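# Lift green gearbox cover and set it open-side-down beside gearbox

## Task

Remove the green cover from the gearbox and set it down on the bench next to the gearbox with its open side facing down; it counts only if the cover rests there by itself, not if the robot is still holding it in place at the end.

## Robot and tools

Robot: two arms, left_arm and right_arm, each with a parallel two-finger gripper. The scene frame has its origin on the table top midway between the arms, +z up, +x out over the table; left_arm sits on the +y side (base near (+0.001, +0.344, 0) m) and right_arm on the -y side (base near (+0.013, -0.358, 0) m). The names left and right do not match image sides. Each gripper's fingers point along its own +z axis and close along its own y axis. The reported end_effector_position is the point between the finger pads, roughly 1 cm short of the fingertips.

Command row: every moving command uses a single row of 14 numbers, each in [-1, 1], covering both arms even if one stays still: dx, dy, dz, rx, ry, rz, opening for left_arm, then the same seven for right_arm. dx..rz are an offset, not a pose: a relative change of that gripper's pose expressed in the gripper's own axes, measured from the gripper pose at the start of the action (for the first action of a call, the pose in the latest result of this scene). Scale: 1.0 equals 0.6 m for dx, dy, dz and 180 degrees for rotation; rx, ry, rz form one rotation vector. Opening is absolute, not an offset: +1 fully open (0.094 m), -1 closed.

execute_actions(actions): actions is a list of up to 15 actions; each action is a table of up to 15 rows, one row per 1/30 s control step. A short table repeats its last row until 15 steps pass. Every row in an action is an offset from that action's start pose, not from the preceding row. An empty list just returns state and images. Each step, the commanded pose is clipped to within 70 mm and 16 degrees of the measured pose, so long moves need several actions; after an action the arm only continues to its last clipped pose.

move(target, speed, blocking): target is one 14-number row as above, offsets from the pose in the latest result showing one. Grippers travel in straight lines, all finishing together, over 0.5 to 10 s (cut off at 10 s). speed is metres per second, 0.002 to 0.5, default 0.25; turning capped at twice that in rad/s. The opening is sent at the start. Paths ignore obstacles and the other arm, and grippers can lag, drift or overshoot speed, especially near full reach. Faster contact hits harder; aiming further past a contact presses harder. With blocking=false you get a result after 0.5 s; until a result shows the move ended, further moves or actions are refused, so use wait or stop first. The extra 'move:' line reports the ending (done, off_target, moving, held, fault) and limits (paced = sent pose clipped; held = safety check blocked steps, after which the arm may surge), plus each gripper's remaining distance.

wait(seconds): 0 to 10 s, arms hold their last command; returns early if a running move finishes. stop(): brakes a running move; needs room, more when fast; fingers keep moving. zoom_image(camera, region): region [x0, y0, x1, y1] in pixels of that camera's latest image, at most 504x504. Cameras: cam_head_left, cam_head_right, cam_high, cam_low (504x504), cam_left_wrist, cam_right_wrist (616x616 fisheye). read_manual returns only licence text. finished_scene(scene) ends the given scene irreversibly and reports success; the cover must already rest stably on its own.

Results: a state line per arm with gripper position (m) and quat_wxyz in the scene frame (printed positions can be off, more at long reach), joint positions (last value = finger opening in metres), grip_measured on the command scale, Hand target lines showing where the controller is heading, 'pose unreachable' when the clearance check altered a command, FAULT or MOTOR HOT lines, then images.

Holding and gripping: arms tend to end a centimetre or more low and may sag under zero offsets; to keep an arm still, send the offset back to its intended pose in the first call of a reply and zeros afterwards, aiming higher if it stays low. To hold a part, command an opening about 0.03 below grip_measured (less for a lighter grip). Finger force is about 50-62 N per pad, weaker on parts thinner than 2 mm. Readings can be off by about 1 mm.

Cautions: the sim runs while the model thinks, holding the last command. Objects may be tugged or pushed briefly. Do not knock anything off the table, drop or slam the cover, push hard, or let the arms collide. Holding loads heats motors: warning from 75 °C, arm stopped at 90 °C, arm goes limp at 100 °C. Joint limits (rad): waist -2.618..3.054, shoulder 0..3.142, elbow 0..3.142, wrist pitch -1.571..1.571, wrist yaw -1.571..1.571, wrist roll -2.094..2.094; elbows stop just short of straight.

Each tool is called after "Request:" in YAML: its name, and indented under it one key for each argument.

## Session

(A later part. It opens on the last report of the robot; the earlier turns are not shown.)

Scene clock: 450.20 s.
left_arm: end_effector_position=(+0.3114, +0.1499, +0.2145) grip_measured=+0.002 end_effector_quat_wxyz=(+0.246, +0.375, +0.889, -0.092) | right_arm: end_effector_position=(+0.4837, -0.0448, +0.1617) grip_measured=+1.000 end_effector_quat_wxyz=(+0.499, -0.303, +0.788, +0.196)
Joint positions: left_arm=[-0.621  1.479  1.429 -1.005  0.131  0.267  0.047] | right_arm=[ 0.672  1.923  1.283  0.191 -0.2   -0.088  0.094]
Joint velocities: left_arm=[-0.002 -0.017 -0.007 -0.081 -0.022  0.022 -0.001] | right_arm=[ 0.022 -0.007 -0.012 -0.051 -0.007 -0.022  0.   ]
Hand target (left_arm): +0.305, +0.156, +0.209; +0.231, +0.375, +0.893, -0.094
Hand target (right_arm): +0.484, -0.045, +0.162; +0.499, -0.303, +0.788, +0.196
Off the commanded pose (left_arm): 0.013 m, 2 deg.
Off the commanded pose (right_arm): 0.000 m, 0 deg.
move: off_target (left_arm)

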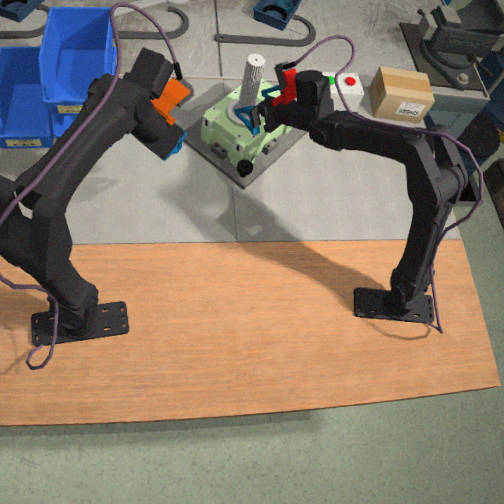

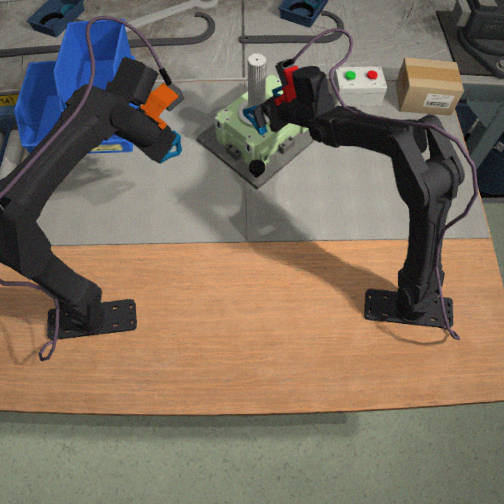

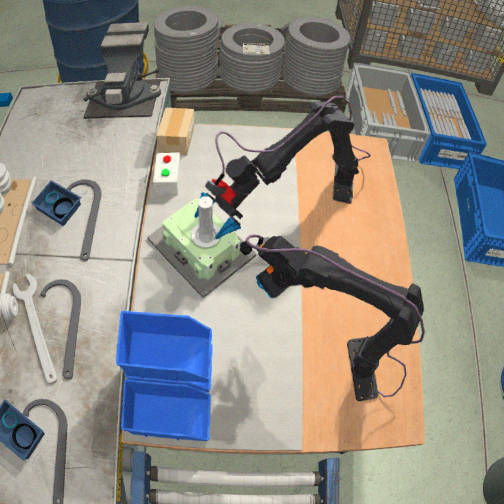

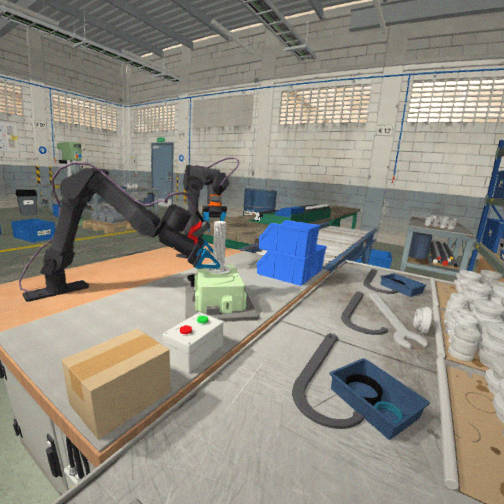

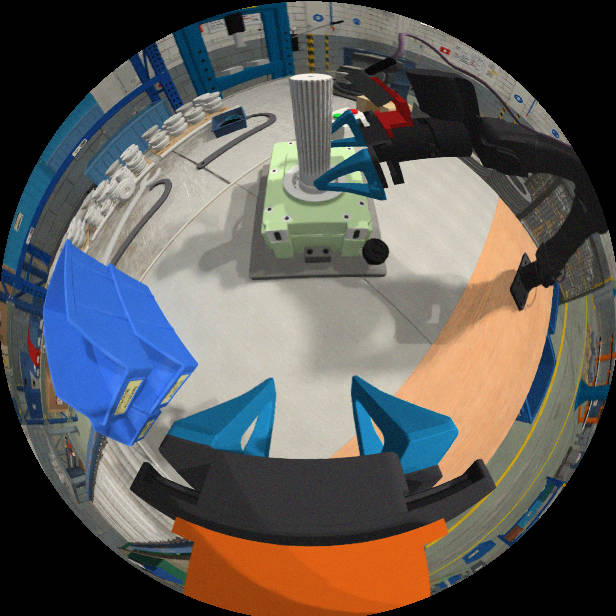

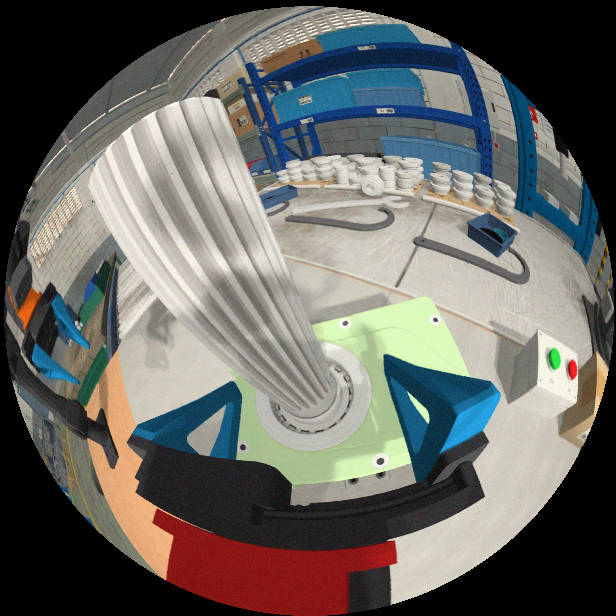

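Request:
move:
  target: [-0.1165,-0.0188,0.2662,0.0051,0.0084,-0.0023,0.0, 0.0334,0.0058,0.0228,0,0,0,1.0]
  speed: 0.15

Scene clock: 455.37 s.
left_arm: end_effector_position=(+0.3982, +0.0487, +0.1058) grip_measured=+0.002 end_effector_quat_wxyz=(+0.221, +0.375, +0.895, -0.095) | right_arm: end_effector_position=(+0.4880, -0.0433, +0.1489) grip_measured=+1.000 end_effector_quat_wxyz=(+0.508, -0.301, +0.783, +0.196)
Joint positions: left_arm=[-0.732  2.002  1.631 -0.722  0.09   0.162  0.047] | right_arm=[ 0.672  1.959  1.258  0.272 -0.195 -0.088  0.094]
Joint velocities: left_arm=[ 0.007 -0.002 -0.022  0.051  0.022  0.081  0.001] | right_arm=[ 0.022  0.002 -0.007  0.066 -0.037  0.007  0.   ]
Hand target (left_arm): +0.401, +0.042, +0.111; +0.231, +0.375, +0.893, -0.096
Hand target (right_arm): +0.483, -0.040, +0.138; +0.498, -0.303, +0.788, +0.196
Off the commanded pose (left_arm): 0.010 m, 1 deg.
Off the commanded pose (right_arm): 0.012 m, 1 deg.
move: off_target (right_arm)

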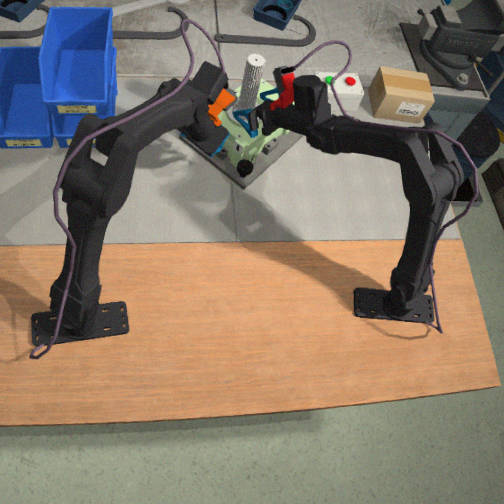

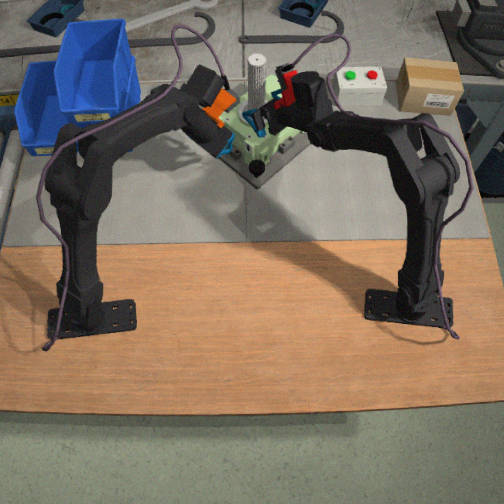

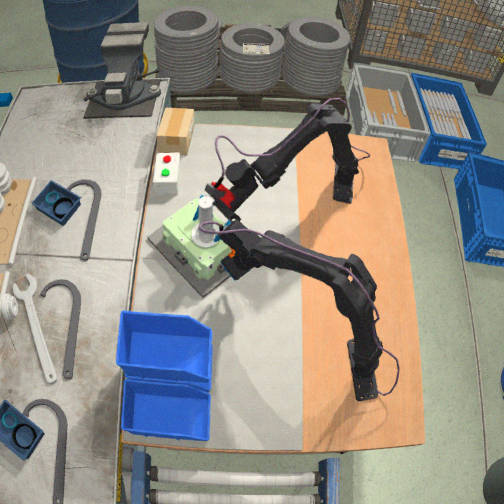

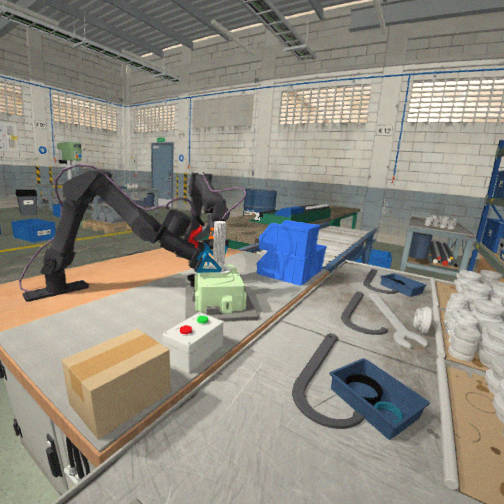

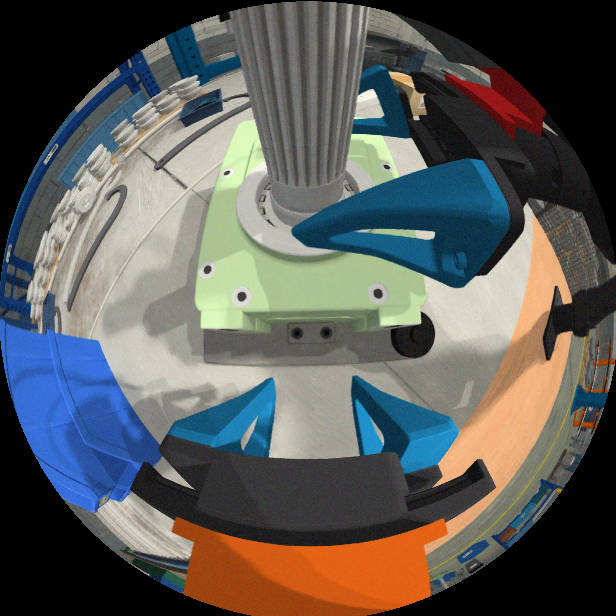

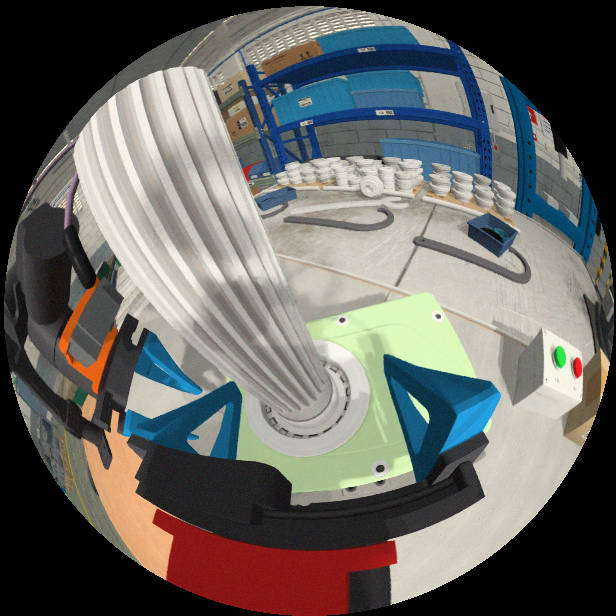

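Request:
execute_actions:
  actions:
    - [[-0.02,0,0.01,-0.001,-0.003,0,0.0, 0.041,0.026,0.0195,-0.002,0.0069,0.0013,1.0],[-0.03,0,0.015,-0.0015,-0.004,0,0.0, 0.041,0.026,0.0195,-0.002,0.0069,0.0013,1.0],[-0.04,0,0.02,-0.002,-0.005,0.001,0.0, 0.041,0.026,0.0195,-0.002,0.0069,0.0013,1.0],[-0.045,0,0.022,-0.0022,-0.0059,0.001,0.0, 0.041,0.026,0.0195,-0.002,0.0069,0.0013,1.0],[-0.05,0,0.0242,-0.0022,-0.0059,0.001,0.0, 0.0165,0.0105,0.0078,-0.002,0.0069,0.0013,1.0]]
    - [[0,0,0,0,0,0,0.0, 0,0,0,0,0,0,1.0]]

Scene clock: 457.63 s.
left_arm: end_effector_position=(+0.4233, +0.0287, +0.1077) grip_measured=+0.002 end_effector_quat_wxyz=(+0.237, +0.373, +0.892, -0.098) | right_arm: end_effector_position=(+0.4815, -0.0373, +0.1347) grip_measured=+1.000 end_effector_quat_wxyz=(+0.501, -0.305, +0.786, +0.195)
Joint positions: left_arm=[-0.738  2.103  1.774 -0.729  0.085  0.156  0.047] | right_arm=[ 0.691  1.975  1.232  0.3   -0.181 -0.084  0.094]
Joint velocities: left_arm=[-0.002 -0.007 -0.017 -0.066  0.037  0.037 -0.001] | right_arm=[-0.012  0.017  0.007 -0.007  0.066  0.022  0.   ]
Hand target (left_arm): +0.423, +0.029, +0.108; +0.237, +0.373, +0.892, -0.098
Hand target (right_arm): +0.481, -0.037, +0.134; +0.501, -0.305, +0.786, +0.195
Off the commanded pose (left_arm): 0.000 m, 0 deg.
Off the commanded pose (right_arm): 0.000 m, 0 deg.

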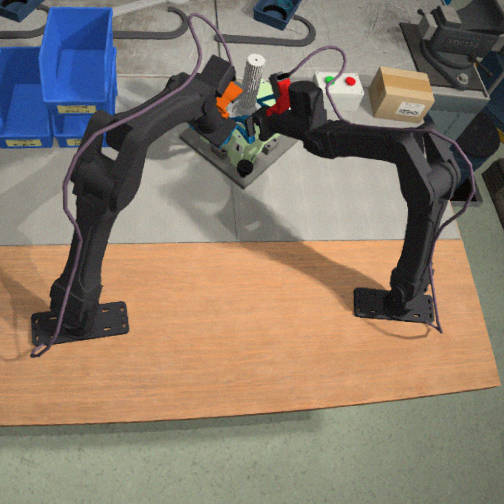

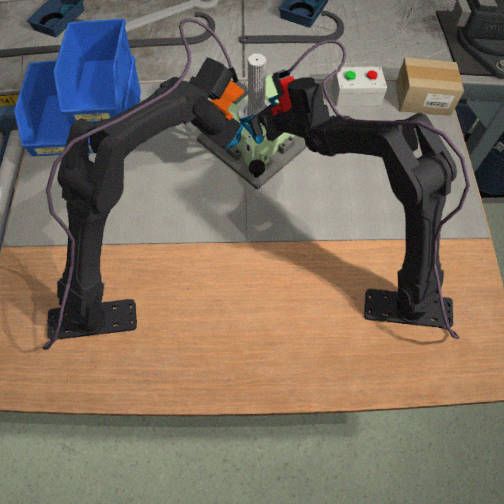

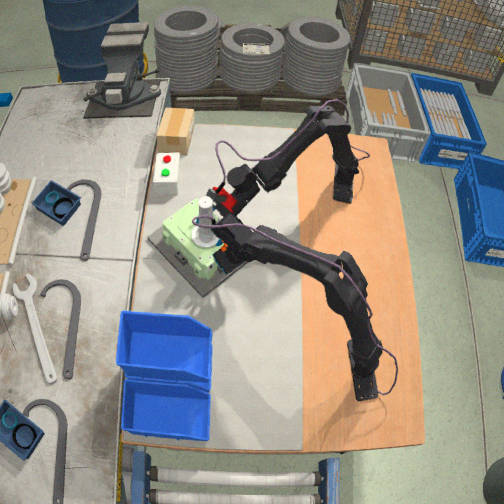

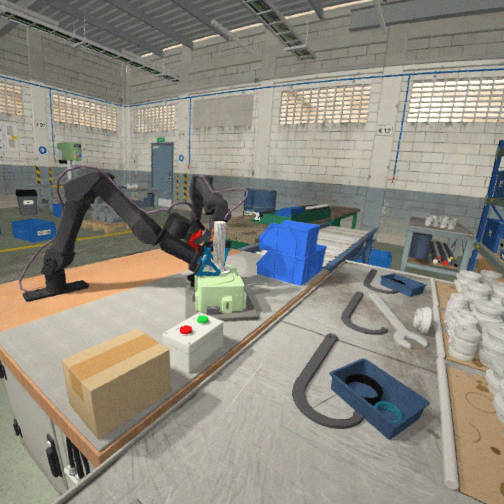

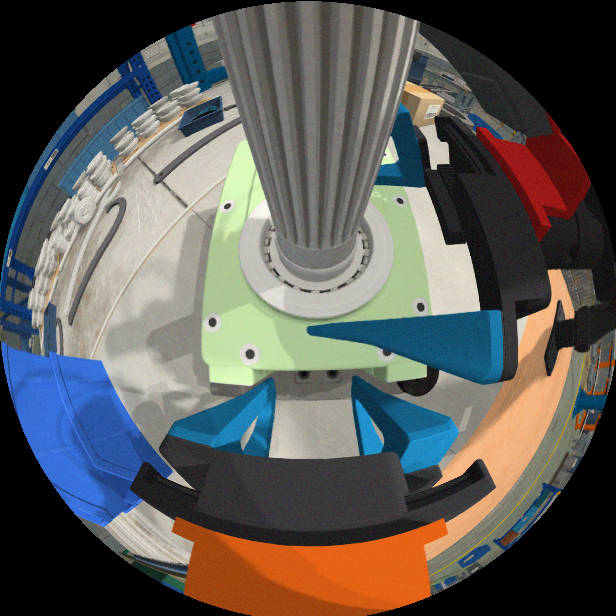

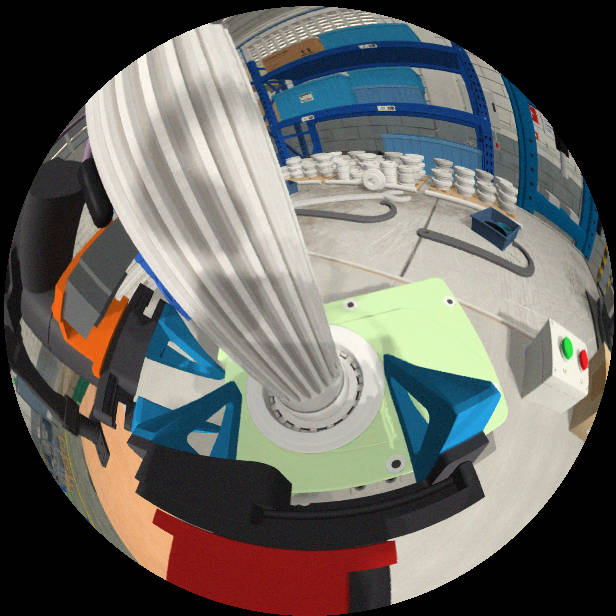

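Request:
execute_actions:
  actions:
    - [[0,-0.006,0,0,0,0,0.2, 0,0,0,0,0,0,0.9],[0,-0.006,0,0,0,0,0.25, 0,0,0,0,0,0,0.88],[0,-0.006,0,0,0,0,0.3, 0,0,0,0,0,0,0.86],[0,-0.006,0,0,0,0,0.34, 0,0,0,0,0,0,0.84],[0,-0.006,0,0,0,0,0.38, 0,0,0,0,0,0,0.82],[0,-0.006,0,0,0,0,0.41, 0,0,0,0,0,0,0.80],[0,-0.006,0,0,0,0,0.44, 0,0,0,0,0,0,0.77]]
    - [[0,0,0,0,0,0,0.44, 0,0,0,0,0,0,0.77]]

Scene clock: 459.10 s.
left_arm: end_effector_position=(+0.4209, +0.0259, +0.1076) grip_measured=+0.370 end_effector_quat_wxyz=(+0.236, +0.375, +0.891, -0.101) | right_arm: end_effector_position=(+0.4828, -0.0385, +0.1351) grip_measured=+0.829 end_effector_quat_wxyz=(+0.503, -0.303, +0.786, +0.192)
Joint positions: left_arm=[-0.743  2.103  1.774 -0.73   0.092  0.155  0.064] | right_arm=[ 0.691  1.975  1.232  0.302 -0.173 -0.084  0.086]
Joint velocities: left_arm=[ 0.012 -0.012  0.022 -0.051  0.007  0.022 -0.   ] | right_arm=[ 0.012  0.002 -0.002 -0.022  0.066  0.051  0.001]
Hand target (left_arm): +0.421, +0.026, +0.108; +0.236, +0.375, +0.891, -0.101
Hand target (right_arm): +0.483, -0.038, +0.135; +0.503, -0.303, +0.786, +0.192
Off the commanded pose (left_arm): 0.000 m, 0 deg.
Off the commanded pose (right_arm): 0.000 m, 0 deg.

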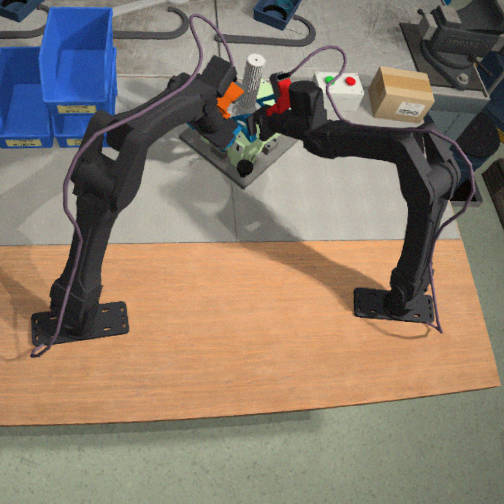

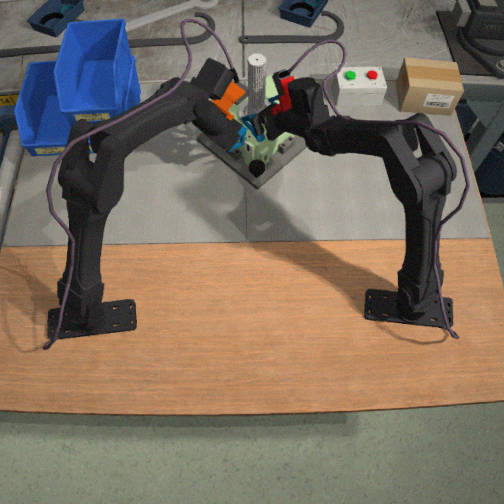

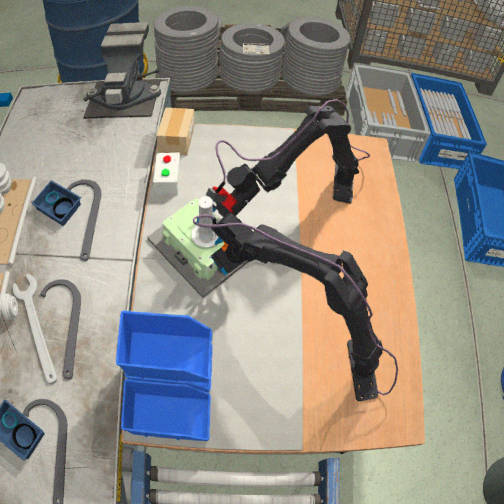

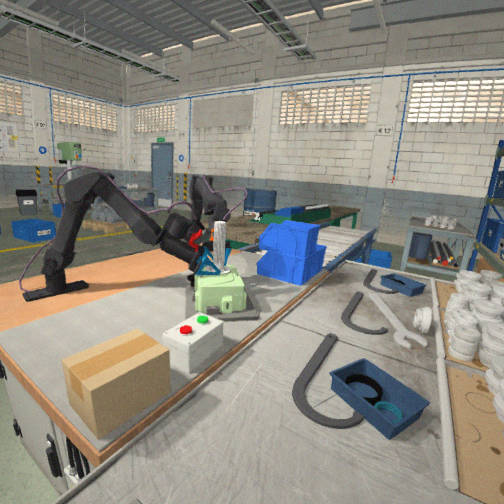

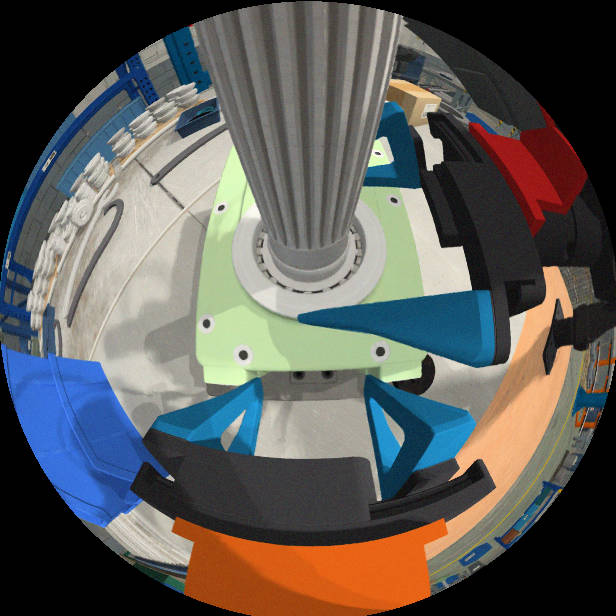

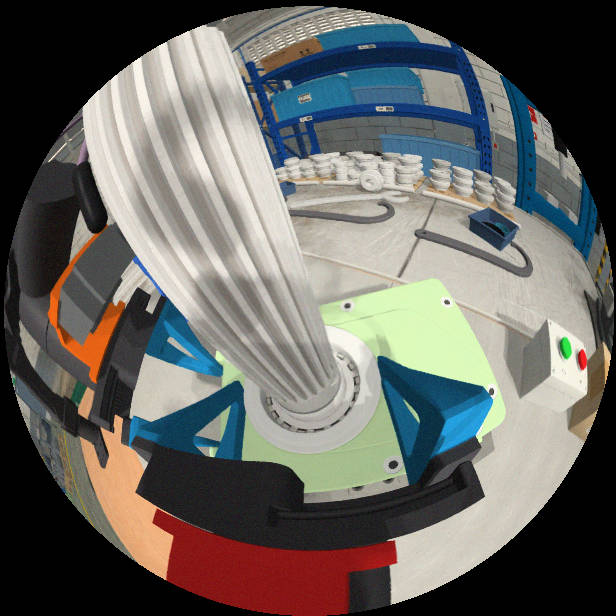

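Request:
execute_actions:
  actions:
    - [[-0.037,0.003,-0.045,-0.003,-0.023,0.001,0.44, -0.056,-0.004,-0.008,0.004,-0.031,-0.009,0.77]]
    - [[-0.0733,0.0058,-0.089,-0.0065,-0.0466,0.0022,0.44, -0.113,-0.0078,-0.017,0.0084,-0.0623,-0.0172,0.77]]
    - [[-0.0733,0.0058,-0.089,-0.0065,-0.0466,0.0022,0.44, -0.113,-0.0091,-0.017,0.0098,-0.0623,-0.02,0.77]]
    - [[-0.0733,0.0058,-0.089,-0.0065,-0.0466,0.0022,0.44, -0.113,-0.0104,-0.017,0.0112,-0.0623,-0.0229,0.77]]
    - [[-0.0733,0.0058,-0.089,-0.0065,-0.0466,0.0022,0.44, -0.113,-0.0117,-0.017,0.0126,-0.0623,-0.0257,0.77]]

Scene clock: 462.77 s.
left_arm: end_effector_position=(+0.4211, +0.0257, +0.1109) grip_measured=+0.370 end_effector_quat_wxyz=(+0.239, +0.375, +0.890, -0.102) | right_arm: end_effector_position=(+0.4835, -0.0382, +0.1376) grip_measured=+0.829 end_effector_quat_wxyz=(+0.507, -0.302, +0.784, +0.192)
Joint positions: left_arm=[-0.743  2.097  1.774 -0.729  0.092  0.155  0.064] | right_arm=[ 0.691  1.973  1.232  0.31  -0.172 -0.085  0.086]
Joint velocities: left_arm=[-0.007 -0.007 -0.002 -0.007  0.037 -0.066 -0.   ] | right_arm=[ 0.012 -0.012  0.022 -0.051  0.007  0.037  0.   ]
Hand target (left_arm): +0.429, +0.022, +0.178; +0.307, +0.367, +0.870, -0.120
Hand target (right_arm): +0.497, -0.035, +0.204; +0.592, -0.301, +0.725, +0.183
Off the commanded pose (left_arm): 0.069 m, 8 deg.
Off the commanded pose (right_arm): 0.069 m, 12 deg.

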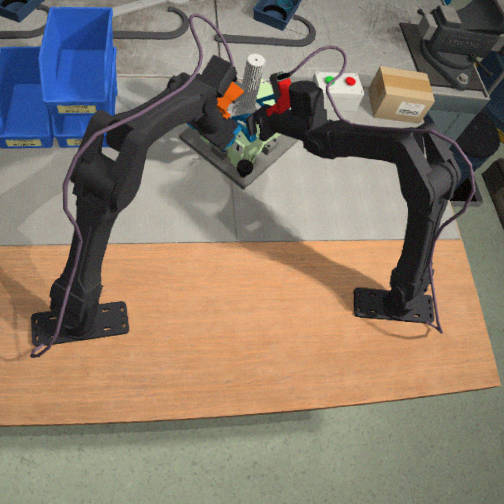

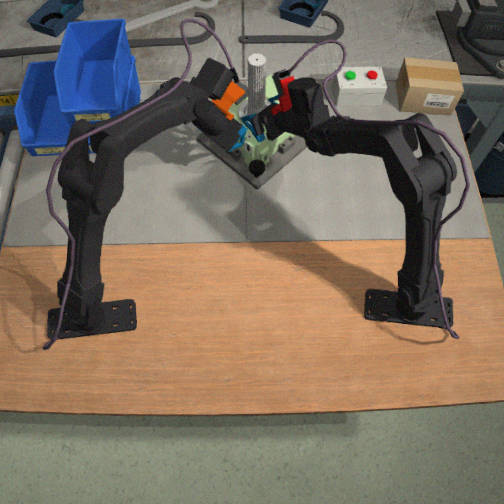

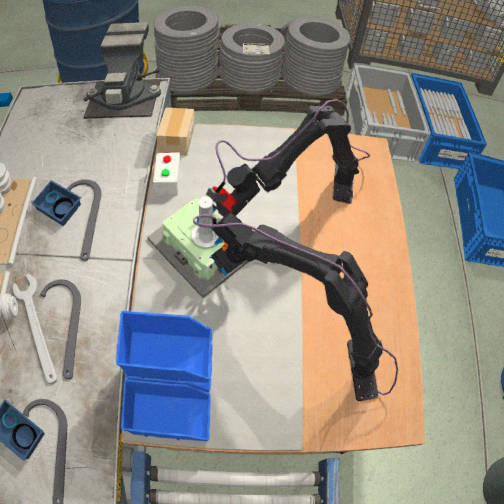

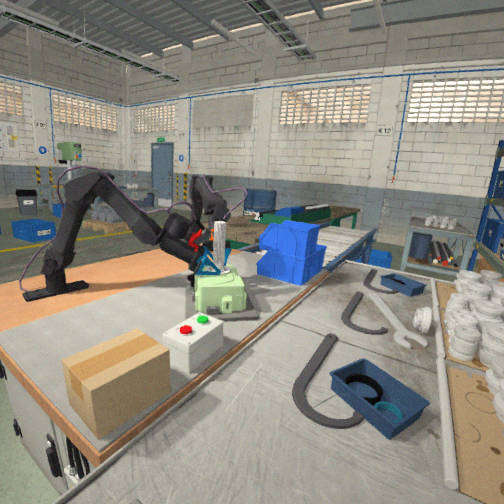

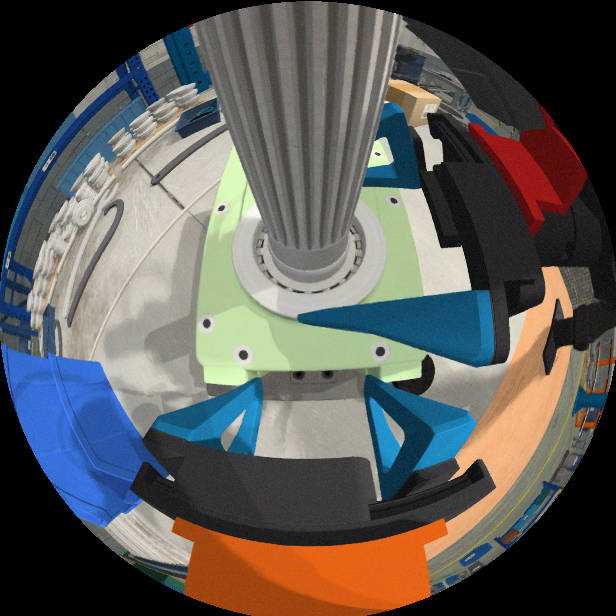

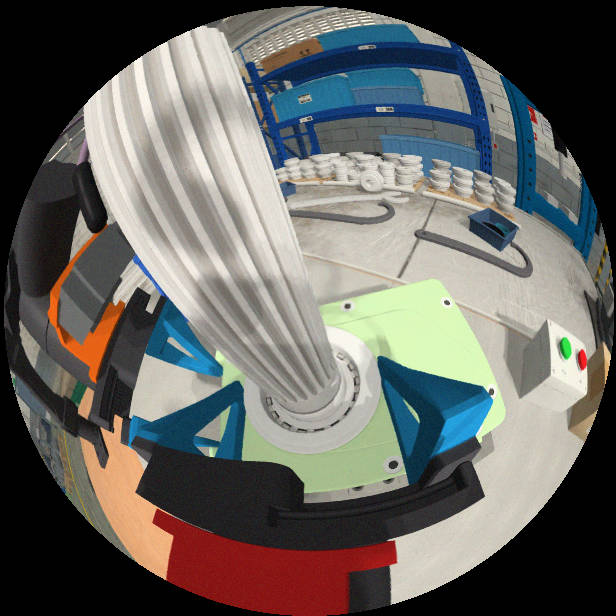

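Request:
execute_actions:
  actions:
    - [[-0.0733,0.0058,-0.089,-0.0065,-0.0466,0.0022,0.44, -0.113,-0.013,-0.017,0.014,-0.0623,-0.0286,0.77]]
    - [[-0.0733,0.0058,-0.089,-0.0065,-0.0466,0.0022,0.44, -0.113,-0.0143,-0.017,0.0154,-0.0623,-0.0315,0.77]]
    - [[-0.0733,0.0058,-0.089,-0.0065,-0.0466,0.0022,0.44, -0.113,-0.0156,-0.017,0.0168,-0.0623,-0.0343,0.77]]
    - [[-0.0733,0.0058,-0.089,-0.0065,-0.0466,0.0022,0.44, -0.113,-0.0169,-0.017,0.0182,-0.0623,-0.0372,0.77]]
    - [[-0.0733,0.0058,-0.089,-0.0065,-0.0466,0.0022,0.44, -0.113,-0.0182,-0.017,0.0196,-0.0623,-0.04,0.77]]
    - [[-0.0733,0.0058,-0.089,-0.0065,-0.0466,0.0022,0.44, -0.113,-0.0195,-0.017,0.021,-0.0623,-0.0429,0.77]]
    - [[-0.0733,0.0058,-0.089,-0.0065,-0.0466,0.0022,0.44, -0.113,-0.0208,-0.017,0.0224,-0.0623,-0.0458,0.77]]
    - [[-0.0733,0.0058,-0.089,-0.0065,-0.0466,0.0022,0.44, -0.112,-0.0221,-0.017,0.0238,-0.0623,-0.0486,0.77]]

Scene clock: 467.30 s.
left_arm: end_effector_position=(+0.4210, +0.0321, +0.1393) grip_measured=+0.370 end_effector_quat_wxyz=(+0.263, +0.367, +0.887, -0.094) | right_arm: end_effector_position=(+0.4837, -0.0324, +0.1692) grip_measured=+0.829 end_effector_quat_wxyz=(+0.544, -0.312, +0.754, +0.196)
Joint positions: left_arm=[-0.743  2.035  1.774 -0.746  0.064  0.148  0.064] | right_arm=[ 0.697  1.937  1.232  0.361 -0.179 -0.11   0.086]
Joint velocities: left_arm=[-0.012 -0.002  0.002  0.007  0.037  0.051 -0.001] | right_arm=[ 0.012 -0.007  0.012  0.037  0.022 -0.037 -0.001]
Hand target (left_arm): +0.428, +0.025, +0.196; +0.322, +0.365, +0.866, -0.117
Hand target (right_arm): +0.499, -0.038, +0.222; +0.619, -0.319, +0.701, +0.152
Off the commanded pose (left_arm): 0.058 m, 8 deg.
Off the commanded pose (right_arm): 0.056 m, 12 deg.

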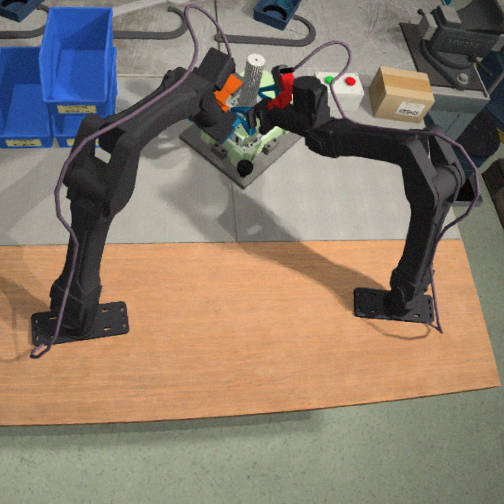

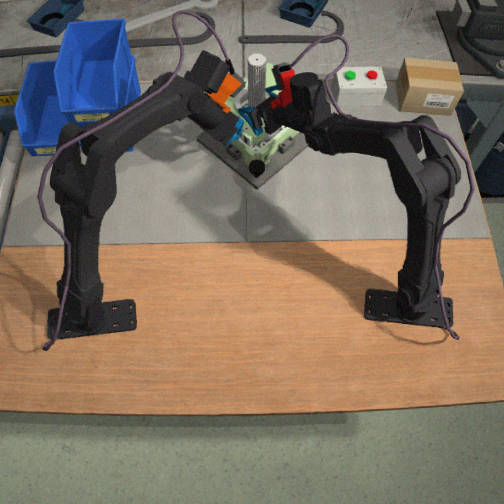

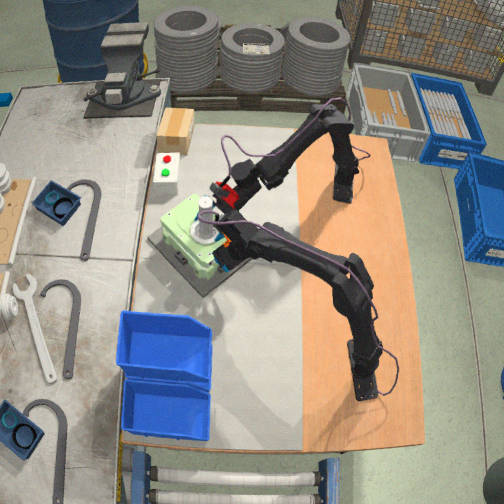

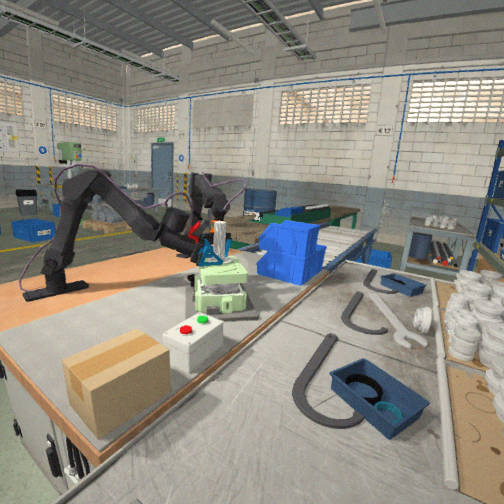

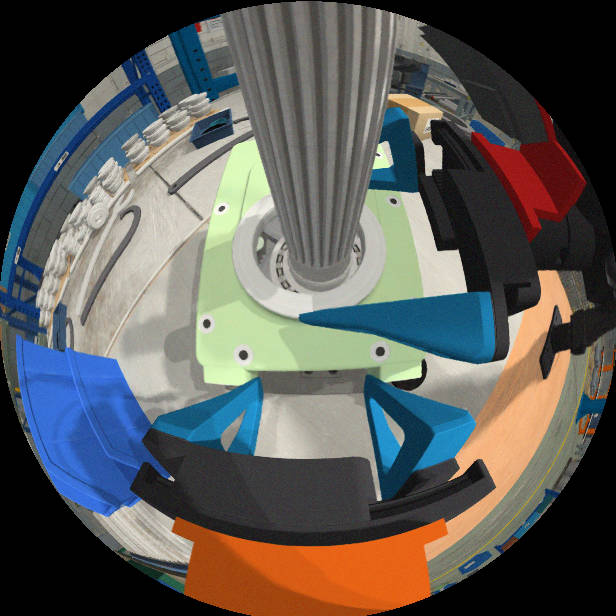

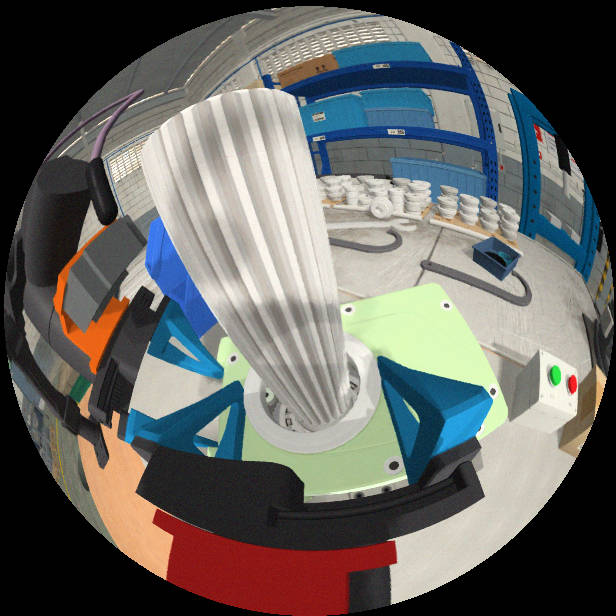

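Request:
execute_actions:
  actions: []

Scene clock: 467.90 s.
left_arm: end_effector_position=(+0.4210, +0.0321, +0.1393) grip_measured=+0.370 end_effector_quat_wxyz=(+0.263, +0.367, +0.887, -0.095) | right_arm: end_effector_position=(+0.4837, -0.0324, +0.1694) grip_measured=+0.829 end_effector_quat_wxyz=(+0.544, -0.312, +0.754, +0.195)
Joint positions: left_arm=[-0.743  2.035  1.774 -0.746  0.064  0.146  0.064] | right_arm=[ 0.697  1.937  1.232  0.362 -0.179 -0.112  0.086]
Joint velocities: left_arm=[-0.007 -0.007  0.002  0.051 -0.066  0.037  0.   ] | right_arm=[-0.007  0.012 -0.027  0.022 -0.022  0.007 -0.   ]
Hand target (left_arm): +0.428, +0.025, +0.196; +0.322, +0.364, +0.866, -0.117
Hand target (right_arm): +0.499, -0.038, +0.222; +0.619, -0.319, +0.701, +0.152
Off the commanded pose (left_arm): 0.058 m, 8 deg.
Off the commanded pose (right_arm): 0.056 m, 12 deg.

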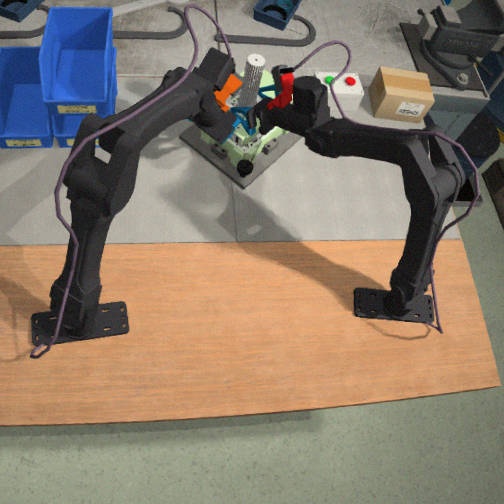

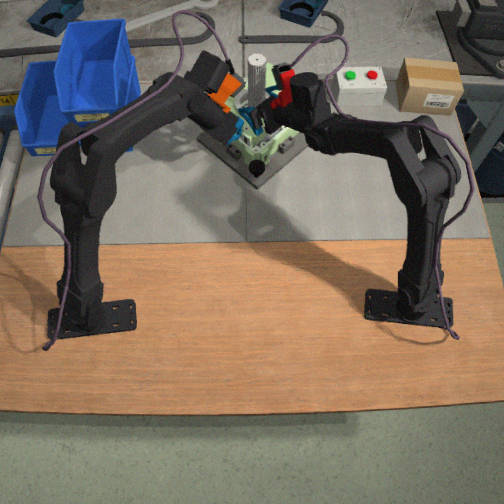

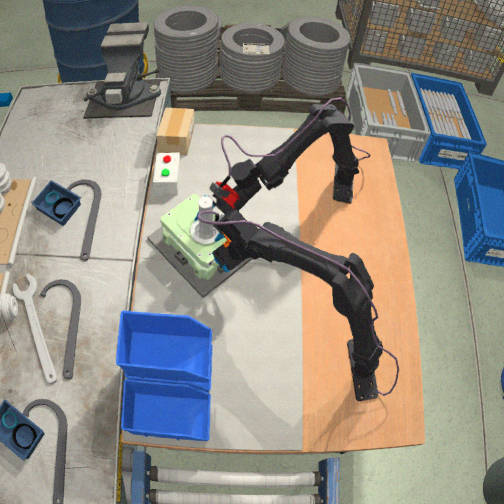

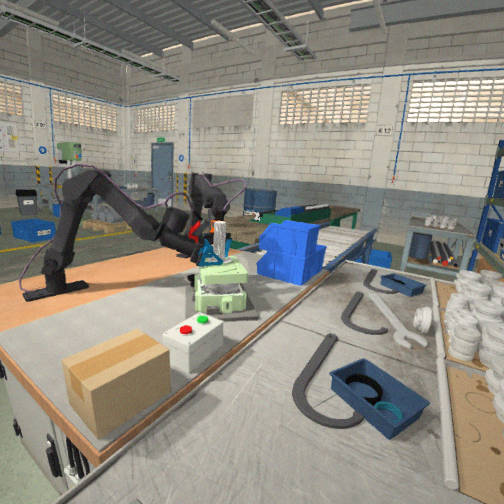

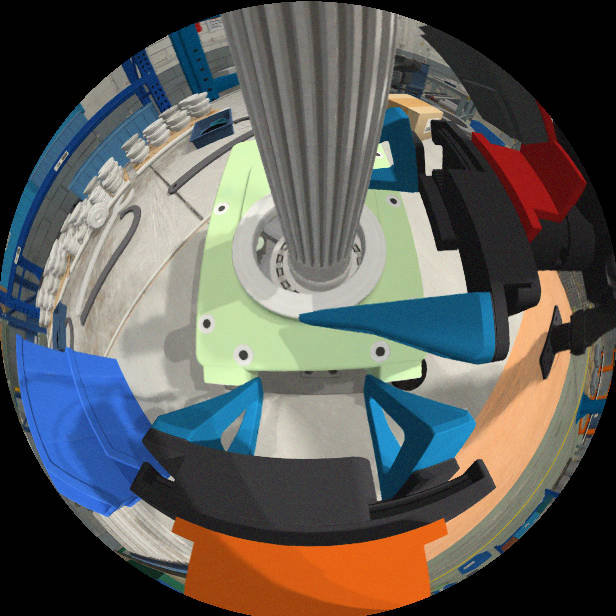

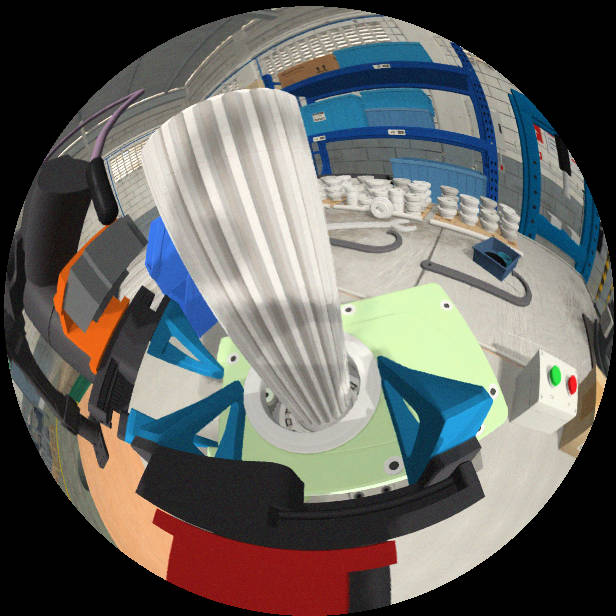

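Request:
zoom_image:
  camera: "cam_low"
  region: [170, 210, 280, 320]

Request:
zoom_image:
  camera: "cam_high"
  region: [140, 170, 270, 300]

Region (170, 210, 280, 320) of cam_low's 504x504 image, scaled by 4.582, with more detail than that image has.

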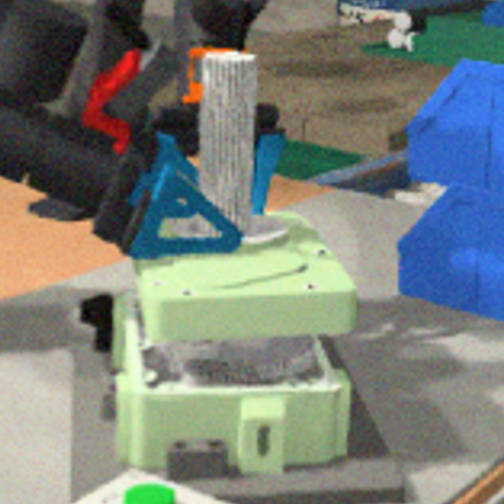

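Region (140, 170, 270, 300) of cam_high's 504x504 image, scaled by 3.877, with more detail than that image has.

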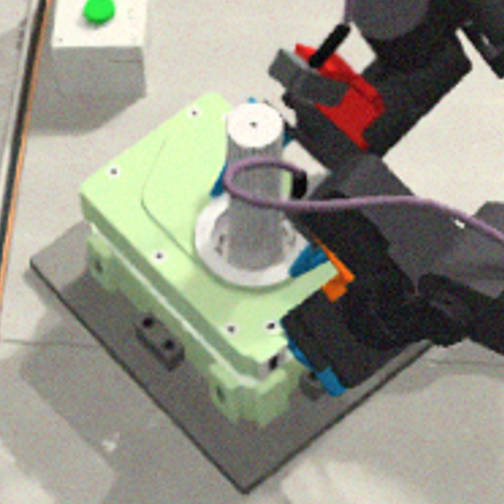

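Request:
execute_actions:
  actions:
    - [[-0.0922,0.0135,-0.0685,-0.0134,-0.0618,0.0068,0.44, -0.113,-0.022,-0.015,0.020,-0.061,-0.048,0.77]]
    - [[-0.0922,0.0135,-0.0685,-0.0134,-0.0618,0.0068,0.44, -0.113,-0.022,-0.015,0.020,-0.061,-0.048,0.77]]
    - [[-0.0922,0.0135,-0.0685,-0.0134,-0.0618,0.0068,0.44, -0.113,-0.022,-0.015,0.020,-0.061,-0.048,0.77]]

Scene clock: 489.77 s.
left_arm: end_effector_position=(+0.4268, +0.0334, +0.1559) grip_measured=+0.370 end_effector_quat_wxyz=(+0.289, +0.365, +0.881, -0.087) | right_arm: end_effector_position=(+0.4871, -0.0310, +0.1894) grip_measured=+0.829 end_effector_quat_wxyz=(+0.576, -0.320, +0.729, +0.188)
Joint positions: left_arm=[-0.743  2.008  1.774 -0.724  0.038  0.154  0.064] | right_arm=[ 0.697  1.925  1.232  0.418 -0.176 -0.148  0.086]
Joint velocities: left_arm=[-0.022  0.012  0.002 -0.037 -0.066  0.051  0.001] | right_arm=[-0.002 -0.002  0.007  0.007 -0.095 -0.007  0.001]
Hand target (left_arm): +0.441, +0.024, +0.218; +0.374, +0.357, +0.850, -0.101
Hand target (right_arm): +0.495, -0.032, +0.252; +0.656, -0.332, +0.661, +0.151
Off the commanded pose (left_arm): 0.065 m, 11 deg.
Off the commanded pose (right_arm): 0.064 m, 14 deg.

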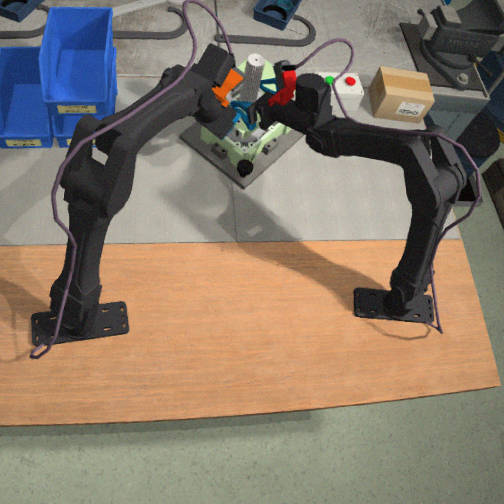

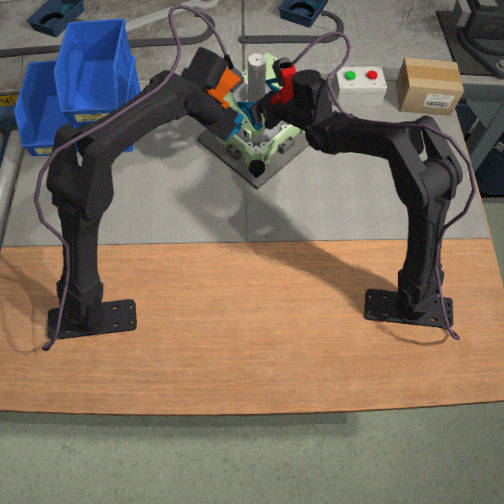

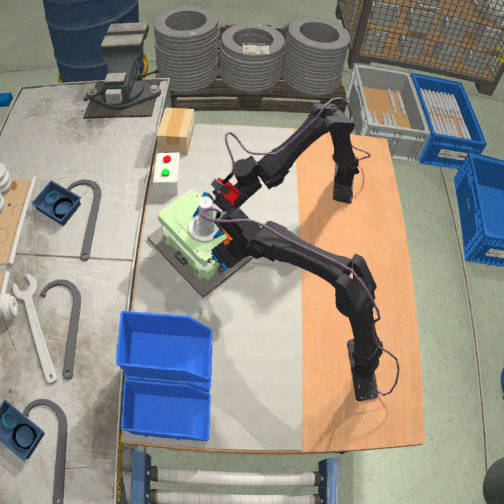

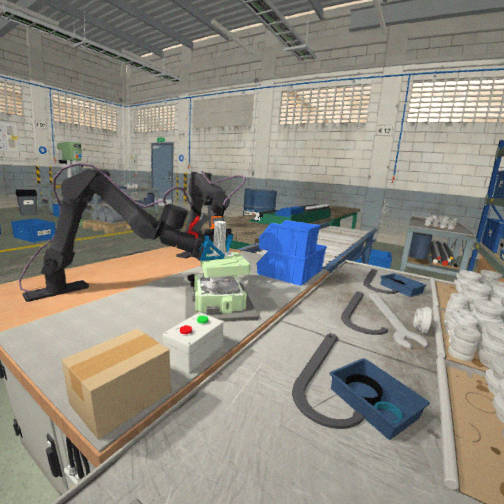

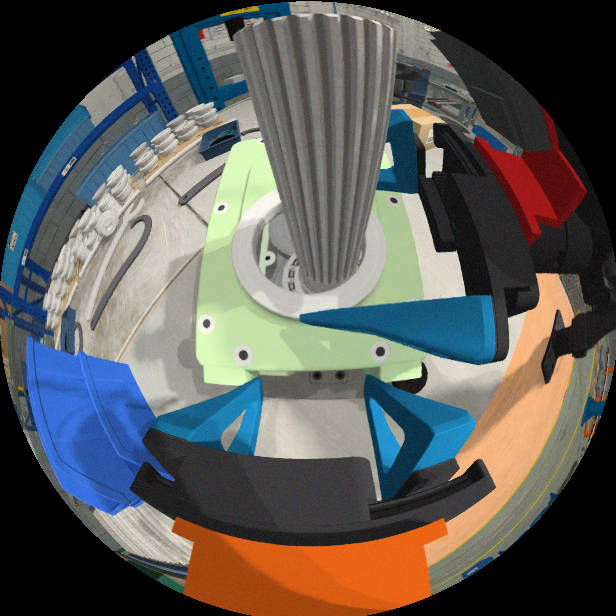

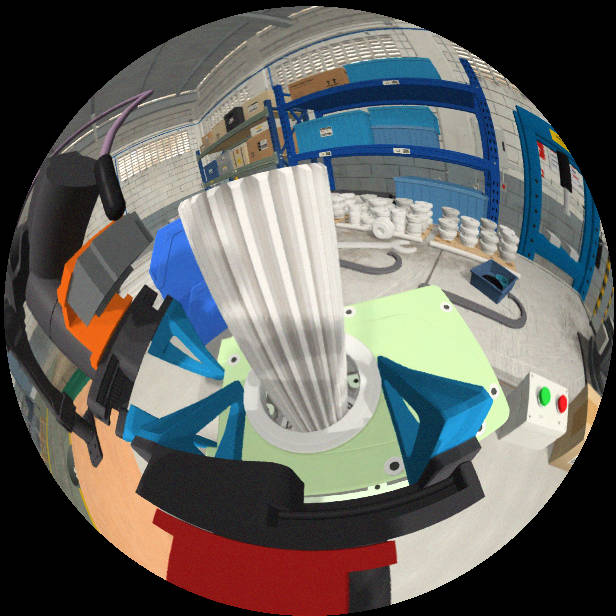

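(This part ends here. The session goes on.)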